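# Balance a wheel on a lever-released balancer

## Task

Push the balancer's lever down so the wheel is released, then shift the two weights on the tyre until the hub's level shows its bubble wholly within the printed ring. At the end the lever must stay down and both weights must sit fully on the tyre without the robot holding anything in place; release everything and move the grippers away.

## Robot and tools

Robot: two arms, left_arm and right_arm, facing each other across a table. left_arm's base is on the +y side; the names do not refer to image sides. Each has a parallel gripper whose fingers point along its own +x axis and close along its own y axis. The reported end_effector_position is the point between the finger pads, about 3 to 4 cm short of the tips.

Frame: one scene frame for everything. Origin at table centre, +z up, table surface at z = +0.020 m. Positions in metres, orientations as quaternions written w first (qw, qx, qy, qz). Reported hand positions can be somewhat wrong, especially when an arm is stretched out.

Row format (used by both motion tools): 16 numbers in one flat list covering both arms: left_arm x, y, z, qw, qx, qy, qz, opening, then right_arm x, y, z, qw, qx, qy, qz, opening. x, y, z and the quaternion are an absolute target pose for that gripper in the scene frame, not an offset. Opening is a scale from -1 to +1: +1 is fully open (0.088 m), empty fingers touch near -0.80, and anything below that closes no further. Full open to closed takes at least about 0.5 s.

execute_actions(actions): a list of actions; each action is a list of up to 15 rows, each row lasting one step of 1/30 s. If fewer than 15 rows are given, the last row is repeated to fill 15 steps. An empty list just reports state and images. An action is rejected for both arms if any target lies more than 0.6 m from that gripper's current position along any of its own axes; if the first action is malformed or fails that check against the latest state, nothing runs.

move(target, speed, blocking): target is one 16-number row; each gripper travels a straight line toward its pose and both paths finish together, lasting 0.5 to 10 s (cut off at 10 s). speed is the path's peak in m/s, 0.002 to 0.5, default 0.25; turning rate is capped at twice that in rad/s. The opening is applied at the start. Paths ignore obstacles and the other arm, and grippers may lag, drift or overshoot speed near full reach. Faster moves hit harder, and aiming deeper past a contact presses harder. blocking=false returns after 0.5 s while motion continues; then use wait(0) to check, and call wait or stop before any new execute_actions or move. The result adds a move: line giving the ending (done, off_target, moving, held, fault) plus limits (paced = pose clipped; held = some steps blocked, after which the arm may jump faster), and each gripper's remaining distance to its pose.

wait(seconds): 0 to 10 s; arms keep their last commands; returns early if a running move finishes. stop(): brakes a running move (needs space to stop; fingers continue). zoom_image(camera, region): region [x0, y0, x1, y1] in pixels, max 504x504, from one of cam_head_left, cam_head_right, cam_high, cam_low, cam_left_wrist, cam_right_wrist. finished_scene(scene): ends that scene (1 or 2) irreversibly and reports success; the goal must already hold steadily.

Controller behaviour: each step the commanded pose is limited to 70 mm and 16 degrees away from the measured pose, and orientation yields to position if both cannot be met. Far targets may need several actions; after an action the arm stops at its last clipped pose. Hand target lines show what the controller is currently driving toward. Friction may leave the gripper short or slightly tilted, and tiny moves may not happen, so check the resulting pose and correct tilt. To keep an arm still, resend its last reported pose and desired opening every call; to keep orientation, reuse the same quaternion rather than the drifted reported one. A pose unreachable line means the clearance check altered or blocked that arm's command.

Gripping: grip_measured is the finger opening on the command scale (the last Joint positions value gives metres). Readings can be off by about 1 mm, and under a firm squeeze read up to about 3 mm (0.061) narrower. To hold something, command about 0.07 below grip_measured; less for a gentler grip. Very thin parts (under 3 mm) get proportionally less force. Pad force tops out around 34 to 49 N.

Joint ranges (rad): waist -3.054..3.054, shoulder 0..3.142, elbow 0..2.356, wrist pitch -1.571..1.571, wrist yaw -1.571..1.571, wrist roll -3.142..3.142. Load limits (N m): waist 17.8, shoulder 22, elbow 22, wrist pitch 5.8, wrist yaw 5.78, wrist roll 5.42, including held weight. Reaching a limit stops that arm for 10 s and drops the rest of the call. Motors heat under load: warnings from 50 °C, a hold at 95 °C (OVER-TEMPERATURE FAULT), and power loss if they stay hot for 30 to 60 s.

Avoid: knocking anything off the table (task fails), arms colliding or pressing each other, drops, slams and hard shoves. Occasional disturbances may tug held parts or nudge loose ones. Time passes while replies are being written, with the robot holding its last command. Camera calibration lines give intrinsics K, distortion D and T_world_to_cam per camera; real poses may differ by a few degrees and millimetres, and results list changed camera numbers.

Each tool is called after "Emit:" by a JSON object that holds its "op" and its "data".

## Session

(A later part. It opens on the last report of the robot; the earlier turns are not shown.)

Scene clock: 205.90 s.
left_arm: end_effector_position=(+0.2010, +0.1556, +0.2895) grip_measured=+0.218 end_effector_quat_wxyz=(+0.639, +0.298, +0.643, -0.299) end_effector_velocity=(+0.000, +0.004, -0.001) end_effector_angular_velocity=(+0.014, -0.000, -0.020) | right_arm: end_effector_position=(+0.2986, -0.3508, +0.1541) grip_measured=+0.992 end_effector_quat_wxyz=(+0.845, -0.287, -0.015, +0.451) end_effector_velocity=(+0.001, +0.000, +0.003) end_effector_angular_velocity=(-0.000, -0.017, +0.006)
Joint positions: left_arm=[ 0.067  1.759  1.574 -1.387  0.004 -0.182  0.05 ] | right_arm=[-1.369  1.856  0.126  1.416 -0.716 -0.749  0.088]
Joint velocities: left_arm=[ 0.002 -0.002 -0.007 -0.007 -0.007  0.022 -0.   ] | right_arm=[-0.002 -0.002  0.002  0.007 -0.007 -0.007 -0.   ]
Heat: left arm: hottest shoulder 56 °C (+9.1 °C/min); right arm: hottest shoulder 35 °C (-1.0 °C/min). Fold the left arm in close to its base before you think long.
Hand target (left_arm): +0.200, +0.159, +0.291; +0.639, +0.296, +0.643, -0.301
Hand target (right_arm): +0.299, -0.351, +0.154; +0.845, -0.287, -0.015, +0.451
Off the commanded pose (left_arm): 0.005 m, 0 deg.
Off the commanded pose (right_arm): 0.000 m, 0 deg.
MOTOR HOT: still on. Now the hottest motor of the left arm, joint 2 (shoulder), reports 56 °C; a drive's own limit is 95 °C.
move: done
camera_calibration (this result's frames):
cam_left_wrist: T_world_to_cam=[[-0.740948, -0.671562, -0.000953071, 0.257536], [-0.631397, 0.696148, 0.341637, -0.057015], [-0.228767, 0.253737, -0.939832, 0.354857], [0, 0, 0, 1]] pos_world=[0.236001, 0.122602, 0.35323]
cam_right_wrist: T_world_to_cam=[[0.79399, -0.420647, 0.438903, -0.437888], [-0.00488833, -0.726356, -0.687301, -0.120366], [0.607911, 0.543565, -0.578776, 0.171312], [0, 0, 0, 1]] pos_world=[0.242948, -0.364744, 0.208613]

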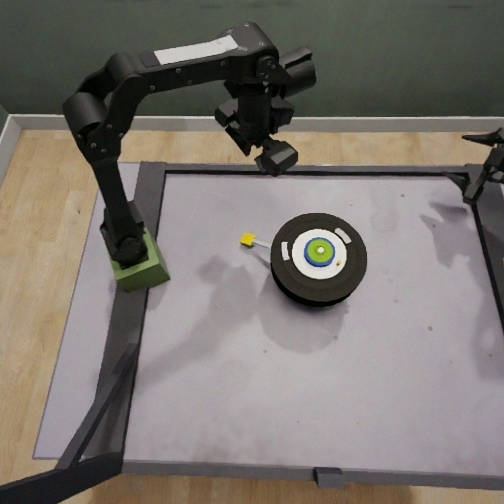

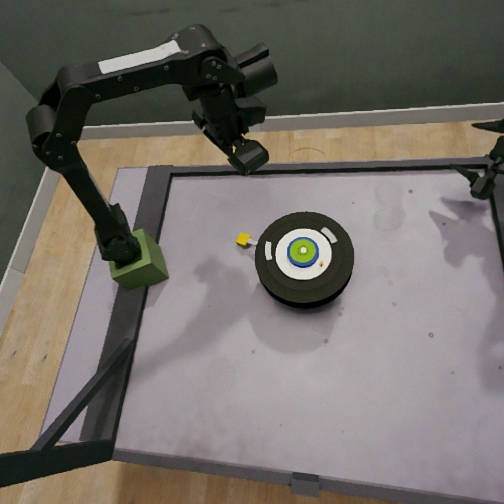

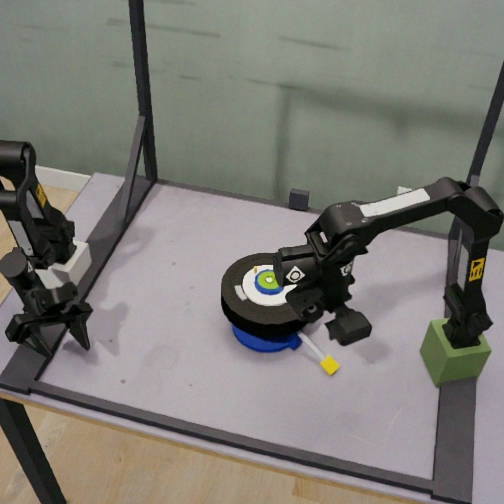

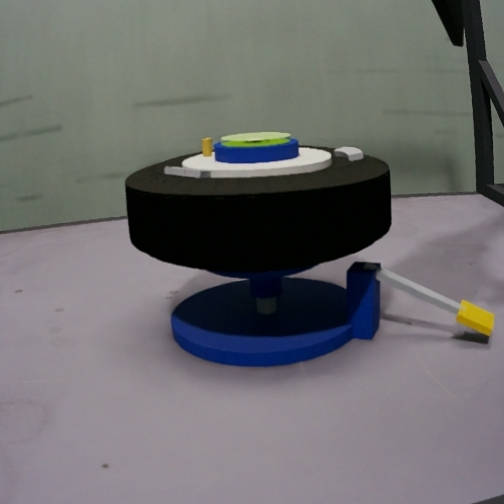

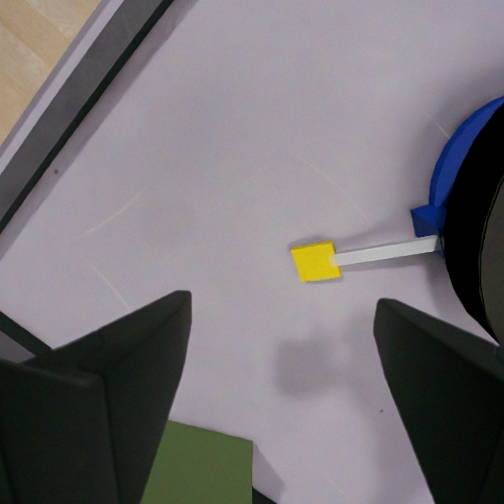

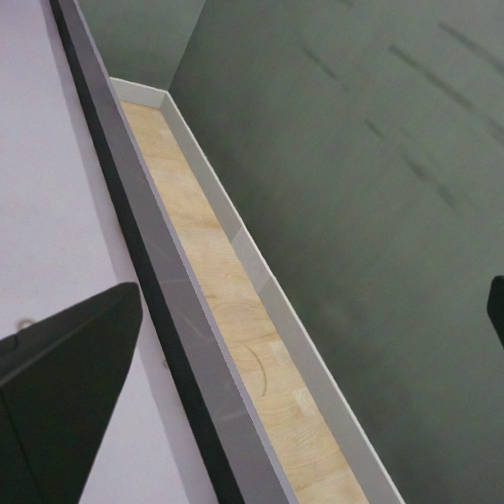

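Emit:
{"op": "move", "data": {"target": [0.041,0.09,0.225,0.707,0,0.707,0,-0.27,0.2986,-0.3508,0.1541,0.845,-0.287,-0.015,0.451,1], "speed": 0.2}}

Emit:
{"op": "move", "data": {"target": [0.041,0.091,0.193,0.707,0,0.707,0,-0.27,0.2986,-0.3508,0.1541,0.845,-0.287,-0.015,0.451,1], "speed": 0.03}}

Scene clock: 218.40 s.
left_arm: end_effector_position=(+0.0424, +0.0940, +0.2273) grip_measured=-0.268 end_effector_quat_wxyz=(+0.709, +0.001, +0.705, -0.001) end_effector_velocity=(+0.000, -0.001, -0.001) end_effector_angular_velocity=(-0.003, -0.007, +0.020) | right_arm: end_effector_position=(+0.2986, -0.3508, +0.1541) grip_measured=+0.992 end_effector_quat_wxyz=(+0.845, -0.287, -0.015, +0.451) end_effector_velocity=(+0.003, -0.003, +0.003) end_effector_angular_velocity=(-0.016, -0.040, -0.018)
Joint positions: left_arm=[-0.454  1.848  1.436 -1.158 -0.005 -1.573  0.026] | right_arm=[-1.369  1.856  0.126  1.416 -0.716 -0.749  0.088]
Joint velocities: left_arm=[-0.002  0.002 -0.002  0.007 -0.007 -0.022 -0.   ] | right_arm=[-0.002 -0.002 -0.002  0.022  0.022 -0.022 -0.   ]
Heat: left arm: hottest shoulder 54 °C (+7.0 °C/min); right arm: hottest shoulder 35 °C (+0.0 °C/min). Fold the left arm in close to its base before you think long.
Hand target (left_arm): +0.042, +0.092, +0.225; +0.710, +0.001, +0.704, +0.001
Hand target (right_arm): +0.299, -0.351, +0.154; +0.845, -0.287, -0.015, +0.451
Off the commanded pose (left_arm): 0.005 m, 0 deg.
Off the commanded pose (right_arm): 0.000 m, 0 deg.
MOTOR HOT: still on. Now the hottest motor of the left arm, joint 2 (shoulder), reports 54 °C; a drive's own limit is 95 °C.
move: done
camera_calibration (this result's frames):
cam_left_wrist: T_world_to_cam=[[0.0353021, -0.999368, -0.00428323, 0.0972923], [-0.941857, -0.034703, 0.334218, -0.0094689], [-0.334155, -0.00776439, -0.942486, 0.305369], [0, 0, 0, 1]] pos_world=[0.0896875, 0.0992732, 0.291387]
cam_right_wrist: T_world_to_cam=[[0.79399, -0.420647, 0.438903, -0.437888], [-0.00488833, -0.726356, -0.687301, -0.120366], [0.607911, 0.543565, -0.578776, 0.171312], [0, 0, 0, 1]] pos_world=[0.242948, -0.364744, 0.208613]

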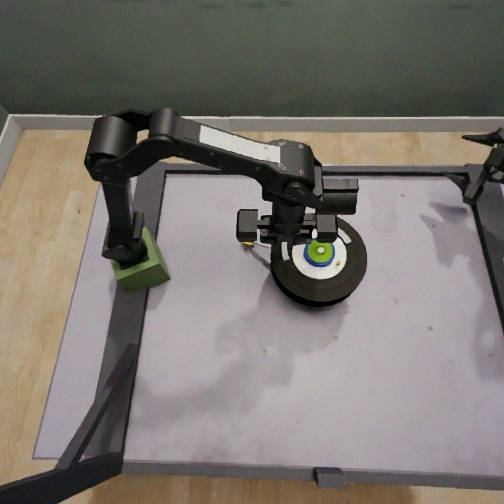

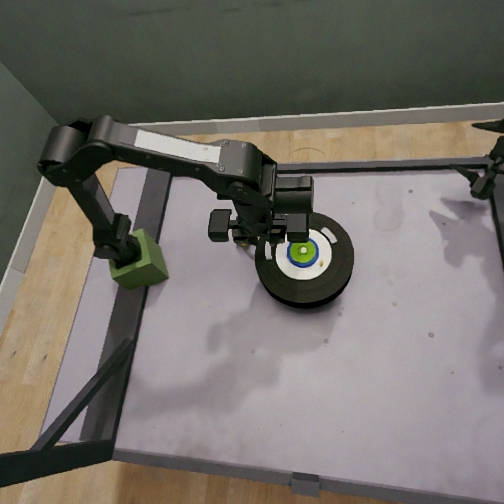

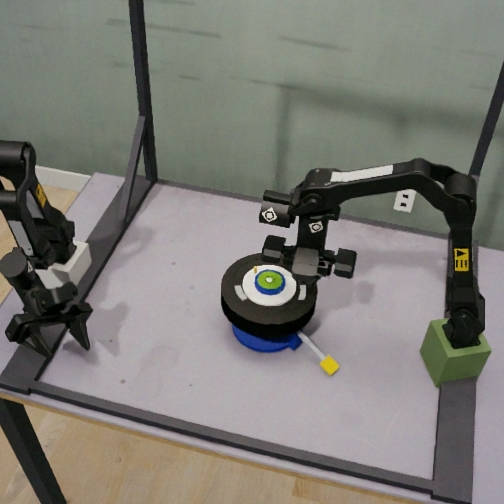

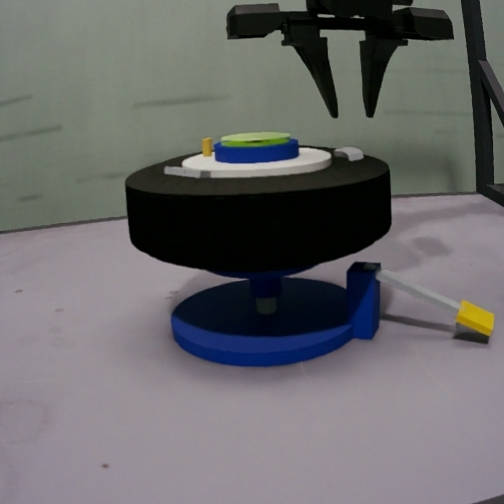

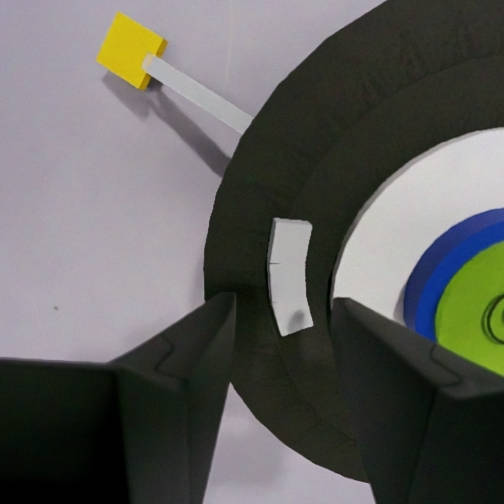

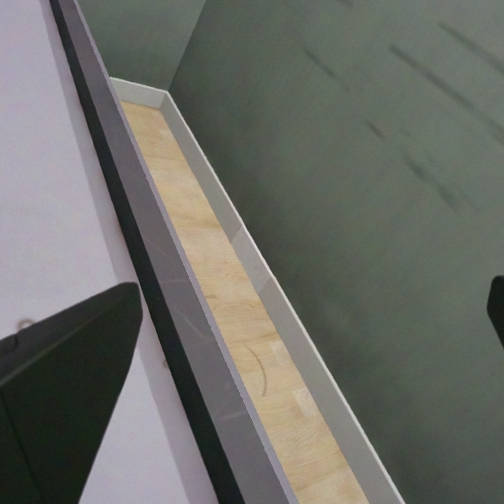

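Scene clock: 219.83 s.
left_arm: end_effector_position=(+0.0424, +0.0890, +0.1993) grip_measured=-0.268 end_effector_quat_wxyz=(+0.709, -0.006, +0.705, -0.007) end_effector_velocity=(+0.004, -0.001, +0.000) end_effector_angular_velocity=(-0.007, -0.022, +0.010) | right_arm: end_effector_position=(+0.2986, -0.3508, +0.1541) grip_measured=+0.992 end_effector_quat_wxyz=(+0.845, -0.287, -0.015, +0.451) end_effector_velocity=(-0.003, -0.000, +0.001) end_effector_angular_velocity=(+0.003, -0.007, +0.015)
Joint positions: left_arm=[-0.454  1.876  1.358 -1.035 -0.005 -1.573  0.026] | right_arm=[-1.369  1.856  0.126  1.416 -0.716 -0.749  0.088]
Joint velocities: left_arm=[ 0.002 -0.002 -0.002  0.007 -0.022 -0.007  0.   ] | right_arm=[-0.007 -0.002 -0.007  0.007 -0.022 -0.007  0.   ]
Heat: left arm: hottest shoulder 54 °C (+6.1 °C/min); right arm: hottest shoulder 35 °C (+0.0 °C/min). Fold the left arm in close to its base before you think long.
Hand target (left_arm): +0.041, +0.091, +0.193; +0.707, +0.000, +0.707, +0.000
Hand target (right_arm): +0.299, -0.351, +0.154; +0.845, -0.287, -0.015, +0.451
Off the commanded pose (left_arm): 0.007 m, 1 deg.
Off the commanded pose (right_arm): 0.000 m, 0 deg.
MOTOR HOT: still on. Now the hottest motor of the left arm, joint 2 (shoulder), reports 54 °C; a drive's own limit is 95 °C.
move: done
camera_calibration (this result's frames):
cam_left_wrist: T_world_to_cam=[[0.0353024, -0.999284, 0.0136321, 0.0885783], [-0.941835, -0.0287049, 0.334848, -0.000947267], [-0.334217, -0.0246601, -0.942174, 0.280335], [0, 0, 0, 1]] pos_world=[0.0896733, 0.0954007, 0.263234]
cam_right_wrist: T_world_to_cam=[[0.79399, -0.420647, 0.438903, -0.437888], [-0.00488833, -0.726356, -0.687301, -0.120366], [0.607911, 0.543565, -0.578776, 0.171312], [0, 0, 0, 1]] pos_world=[0.242948, -0.364744, 0.208613]

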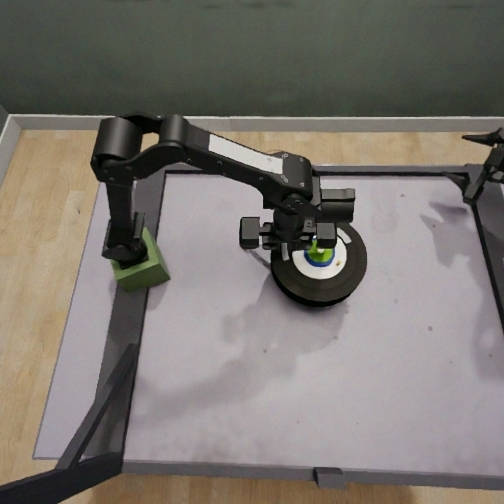

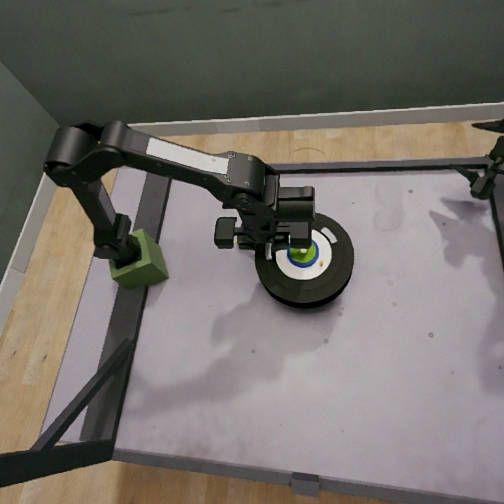

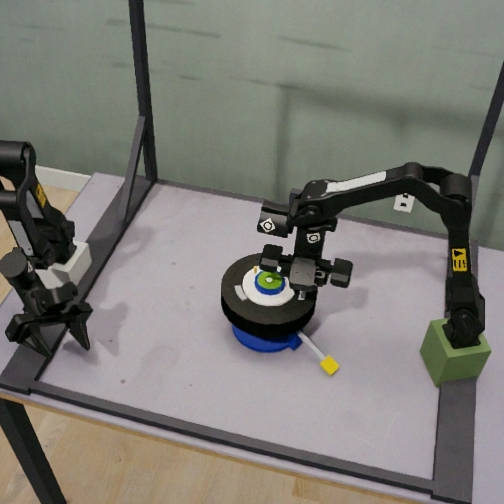

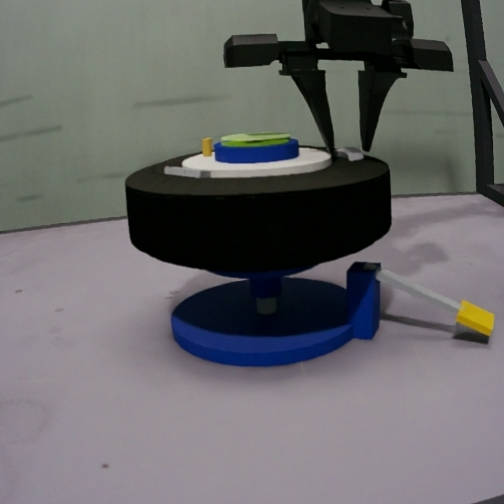

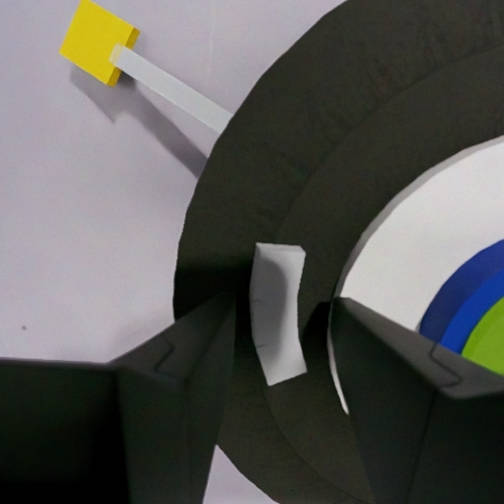

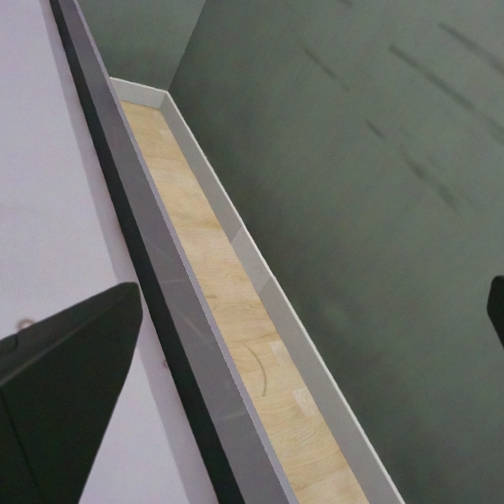

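Emit:
{"op": "move", "data": {"target": [0.041,0.09,0.24,0.707,0,0.707,0,-0.27,0.2986,-0.3508,0.1541,0.845,-0.287,-0.015,0.451,1], "speed": 0.04}}

Emit:
{"op": "move", "data": {"target": [0.038,0.075,0.27,0.5,0.5,0.5,-0.5,0.22,0.2986,-0.3508,0.1541,0.845,-0.287,-0.015,0.451,1]}}

Emit:
{"op": "zoom_image", "data": {"camera": "cam_left_wrist", "region": [200,0,360,160]}}

Emit:
{"op": "move", "data": {"target": [0.04,0.23,0.27,0.5,0.5,0.5,-0.5,0.22,0.2986,-0.3508,0.1541,0.845,-0.287,-0.015,0.451,1]}}

Scene clock: 229.90 s.
left_arm: end_effector_position=(+0.0423, +0.0918, +0.2334) grip_measured=-0.268 end_effector_quat_wxyz=(+0.709, +0.008, +0.706, +0.006) end_effector_velocity=(-0.001, -0.000, +0.003) end_effector_angular_velocity=(-0.003, -0.007, -0.000) | right_arm: end_effector_position=(+0.2986, -0.3508, +0.1541) grip_measured=+0.992 end_effector_quat_wxyz=(+0.845, -0.287, -0.015, +0.451) end_effector_velocity=(+0.000, +0.000, +0.001) end_effector_angular_velocity=(-0.002, -0.008, +0.006)
Joint positions: left_arm=[-0.454  1.87   1.489 -1.21  -0.004 -1.573  0.026] | right_arm=[-1.369  1.856  0.126  1.416 -0.716 -0.749  0.088]
Joint velocities: left_arm=[-0.007 -0.002  0.007 -0.007 -0.007 -0.007 -0.   ] | right_arm=[-0.002 -0.007  0.002 -0.007 -0.007 -0.007 -0.001]
Heat: left arm: hottest shoulder 52 °C (+3.0 °C/min); right arm: hottest shoulder 35 °C (+0.0 °C/min). Fold the left arm in close to its base before you think long.
Hand target (left_arm): +0.041, +0.090, +0.240; +0.707, +0.000, +0.707, +0.000
Hand target (right_arm): +0.299, -0.351, +0.154; +0.845, -0.287, -0.015, +0.451
Off the commanded pose (left_arm): 0.007 m, 1 deg.
Off the commanded pose (right_arm): 0.000 m, 0 deg.
MOTOR HOT: still on. Now the hottest motor of the left arm, joint 2 (shoulder), reports 52 °C; a drive's own limit is 95 °C.
move: done
camera_calibration (this result's frames):
cam_left_wrist: T_world_to_cam=[[0.0353014, -0.999067, -0.0248796, 0.0998796], [-0.941754, -0.0415869, 0.33372, -0.0109073], [-0.334443, 0.0116497, -0.942344, 0.309288], [0, 0, 0, 1]] pos_world=[0.0896416, 0.0957297, 0.297581]
cam_right_wrist: T_world_to_cam=[[0.79399, -0.420647, 0.438903, -0.437888], [-0.00488833, -0.726356, -0.687301, -0.120366], [0.607911, 0.543565, -0.578776, 0.171312], [0, 0, 0, 1]] pos_world=[0.242948, -0.364744, 0.208613]

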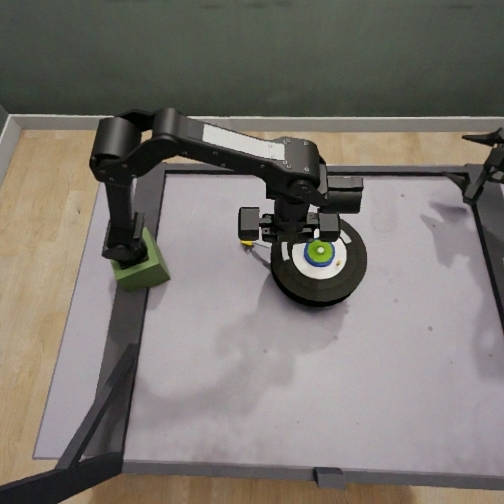

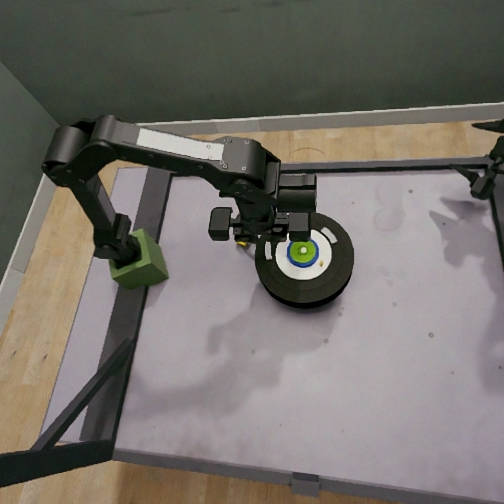

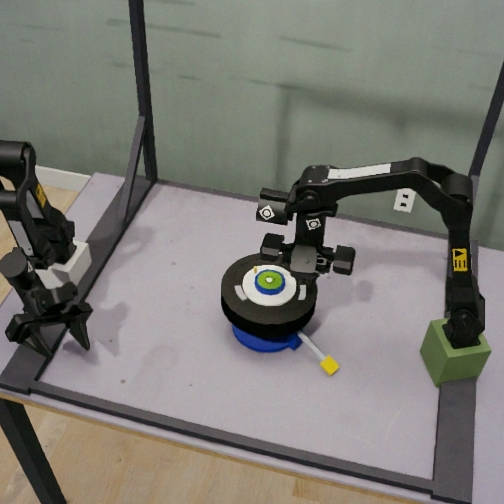

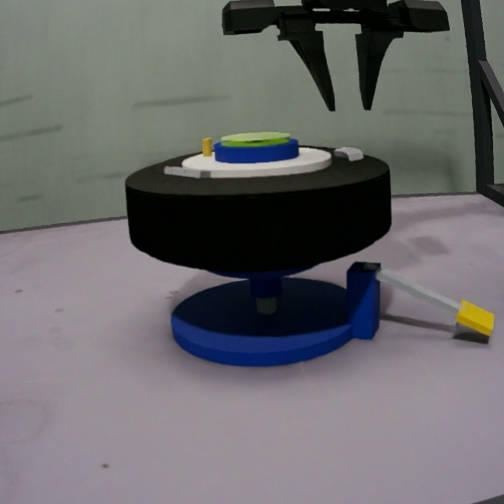

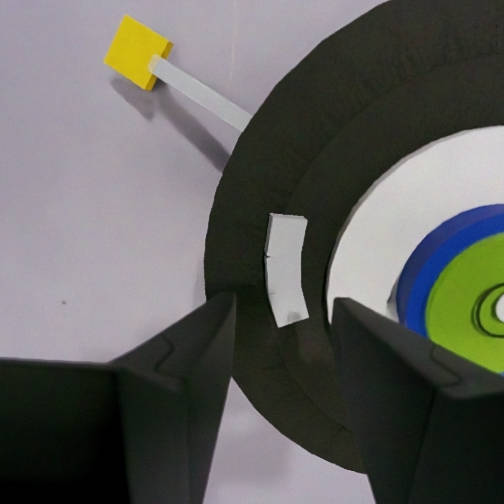

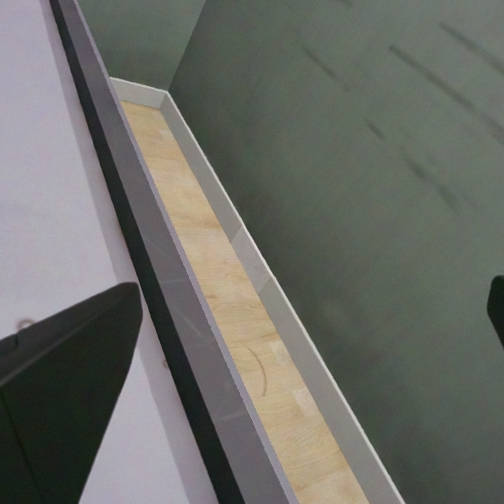

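Scene clock: 233.53 s.
left_arm: end_effector_position=(+0.0397, +0.0769, +0.2716) grip_measured=+0.218 end_effector_quat_wxyz=(+0.504, +0.498, +0.500, -0.498) end_effector_velocity=(+0.000, +0.008, -0.001) end_effector_angular_velocity=(+0.041, -0.008, -0.010) | right_arm: end_effector_position=(+0.2986, -0.3508, +0.1541) grip_measured=+0.992 end_effector_quat_wxyz=(+0.845, -0.287, -0.015, +0.451) end_effector_velocity=(-0.001, -0.002, -0.001) end_effector_angular_velocity=(+0.002, +0.008, -0.011)
Joint positions: left_arm=[-0.461  1.897  1.677 -1.346 -0.004 -0.019  0.05 ] | right_arm=[-1.369  1.856  0.126  1.416 -0.716 -0.749  0.088]
Joint velocities: left_arm=[-0.002  0.002 -0.002 -0.037 -0.007  0.007 -0.   ] | right_arm=[-0.002  0.002 -0.007  0.007  0.007  0.007 -0.   ]
Heat: left arm: hottest shoulder 51 °C (+2.0 °C/min); right arm: hottest shoulder 35 °C (+0.0 °C/min). Fold the left arm in close to its base before you think long.
Hand target (left_arm): +0.038, +0.075, +0.270; +0.500, +0.500, +0.500, -0.500
Hand target (right_arm): +0.299, -0.351, +0.154; +0.845, -0.287, -0.015, +0.451
Off the commanded pose (left_arm): 0.003 m, 1 deg.
Off the commanded pose (right_arm): 0.000 m, 0 deg.
MOTOR HOT: still on. Now the hottest motor of the left arm, joint 2 (shoulder), reports 51 °C; a drive's own limit is 95 °C.
move: done
camera_calibration (this result's frames):
cam_left_wrist: T_world_to_cam=[[-0.998925, -0.0454926, -0.00885407, 0.0494297], [-0.0458354, 0.941432, 0.334074, -0.138018], [-0.0068624, 0.334121, -0.942505, 0.3068], [0, 0, 0, 1]] pos_world=[0.0451559, 0.0296749, 0.335707]
cam_right_wrist: T_world_to_cam=[[0.79399, -0.420647, 0.438903, -0.437888], [-0.00488833, -0.726356, -0.687301, -0.120366], [0.607911, 0.543565, -0.578776, 0.171312], [0, 0, 0, 1]] pos_world=[0.242948, -0.364744, 0.208613]

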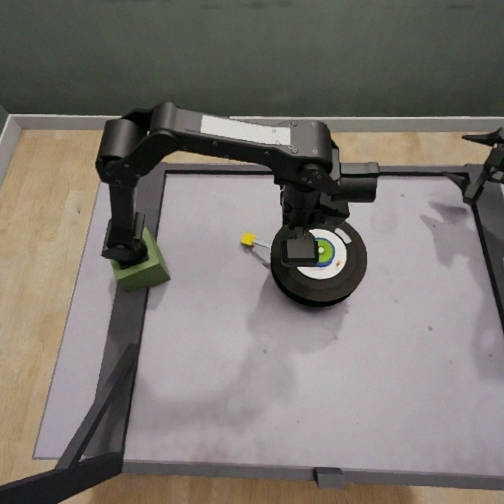

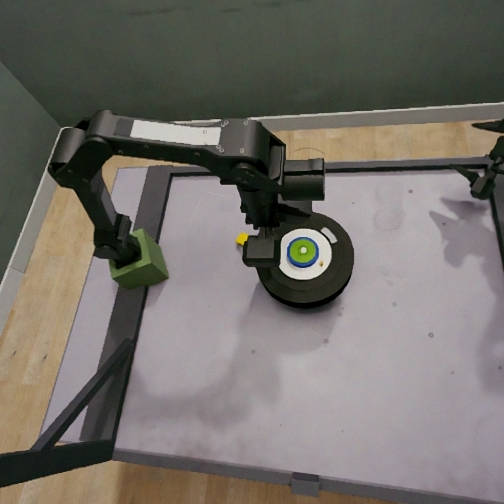

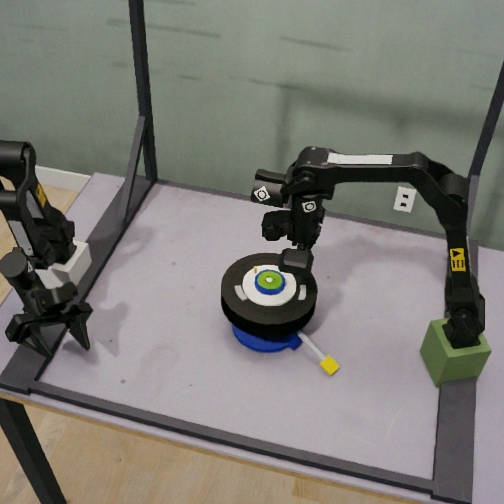

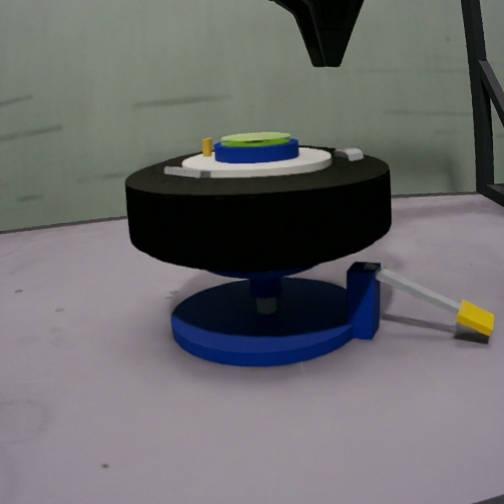

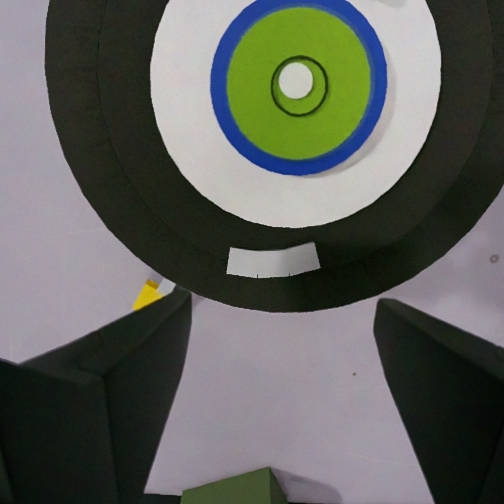

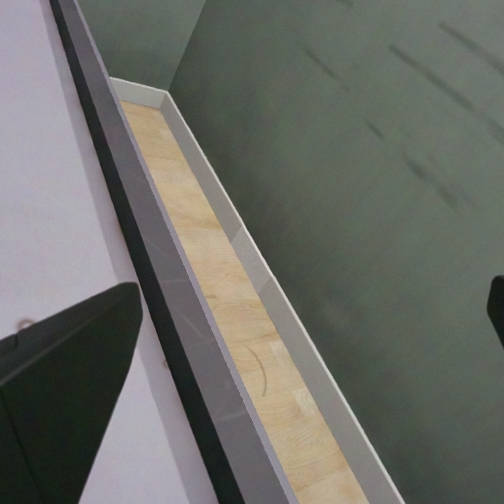

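Region (200, 0, 360, 160) of cam_left_wrist's 504x504 image, scaled by 3.150, with more detail than that image has.

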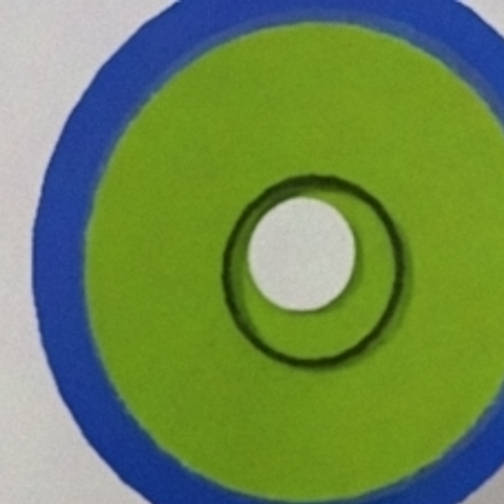

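Scene clock: 234.73 s.
left_arm: end_effector_position=(+0.0413, +0.2271, +0.2715) grip_measured=+0.218 end_effector_quat_wxyz=(+0.502, +0.500, +0.499, -0.498) end_effector_velocity=(+0.002, +0.004, +0.000) end_effector_angular_velocity=(+0.002, -0.022, +0.000) | right_arm: end_effector_position=(+0.2986, -0.3508, +0.1541) grip_measured=+0.992 end_effector_quat_wxyz=(+0.845, -0.287, -0.015, +0.451) end_effector_velocity=(-0.004, +0.003, -0.000) end_effector_angular_velocity=(+0.001, +0.003, +0.025)
Joint positions: left_arm=[-0.461  1.322  1.079 -1.325 -0.004 -0.015  0.05 ] | right_arm=[-1.369  1.856  0.126  1.416 -0.716 -0.749  0.088]
Joint velocities: left_arm=[-0.007 -0.012 -0.007 -0.007 -0.022 -0.007 -0.   ] | right_arm=[ 0.002 -0.002 -0.002 -0.007 -0.022 -0.007 -0.   ]
Heat: left arm: hottest shoulder 51 °C (+2.0 °C/min); right arm: hottest shoulder 35 °C (+0.0 °C/min). Fold the left arm in close to its base before you think long.
Hand target (left_arm): +0.041, +0.230, +0.271; +0.500, +0.500, +0.500, -0.500
Hand target (right_arm): +0.299, -0.351, +0.154; +0.845, -0.287, -0.015, +0.451
Off the commanded pose (left_arm): 0.004 m, 0 deg.
Off the commanded pose (right_arm): 0.000 m, 0 deg.
MOTOR HOT: still on. Now the hottest motor of the left arm, joint 2 (shoulder), reports 51 °C; a drive's own limit is 95 °C.
move: done
camera_calibration (this result's frames):
cam_left_wrist: T_world_to_cam=[[-0.999123, -0.0408954, -0.00901429, 0.0569042], [-0.0415422, 0.94073, 0.336603, -0.280006], [-0.00528553, 0.336682, -0.941603, 0.255626], [0, 0, 0, 1]] pos_world=[0.0465733, 0.179673, 0.335462]
cam_right_wrist: T_world_to_cam=[[0.79399, -0.420647, 0.438903, -0.437888], [-0.00488833, -0.726356, -0.687301, -0.120366], [0.607911, 0.543565, -0.578776, 0.171312], [0, 0, 0, 1]] pos_world=[0.242948, -0.364744, 0.208613]

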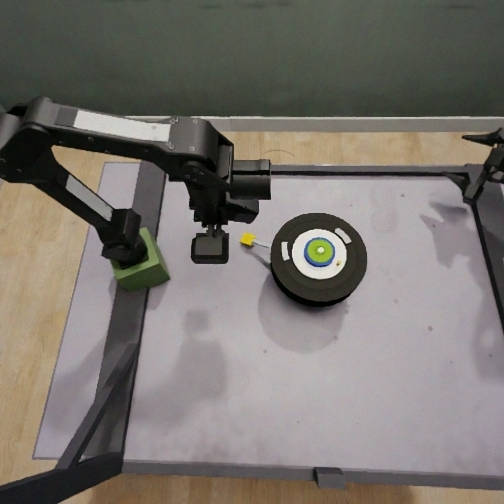

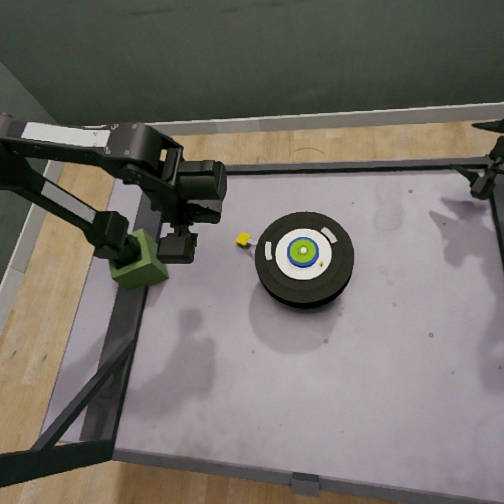

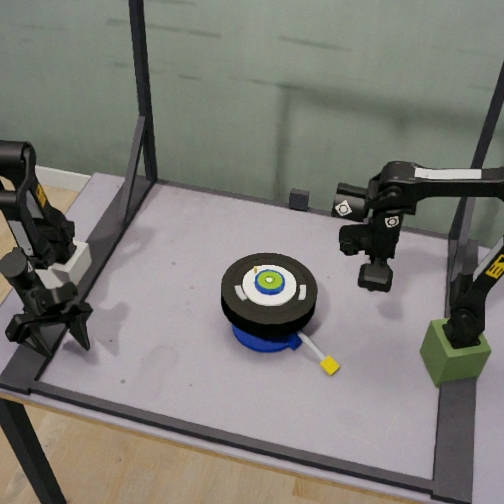

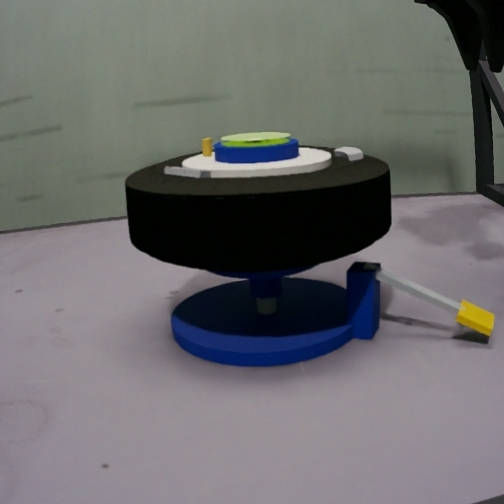

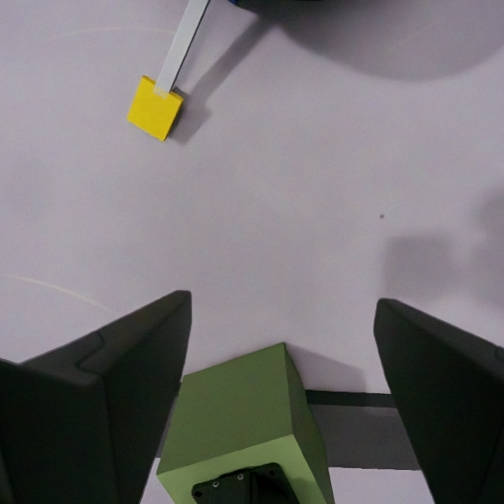

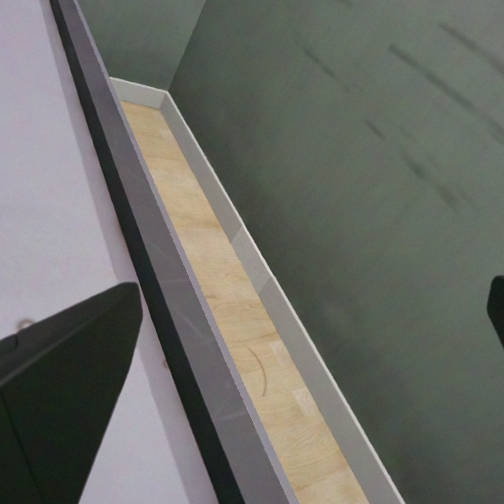

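Emit:
{"op": "finished_scene", "data": {"scene": 2}}

The scene is finished: the task was done.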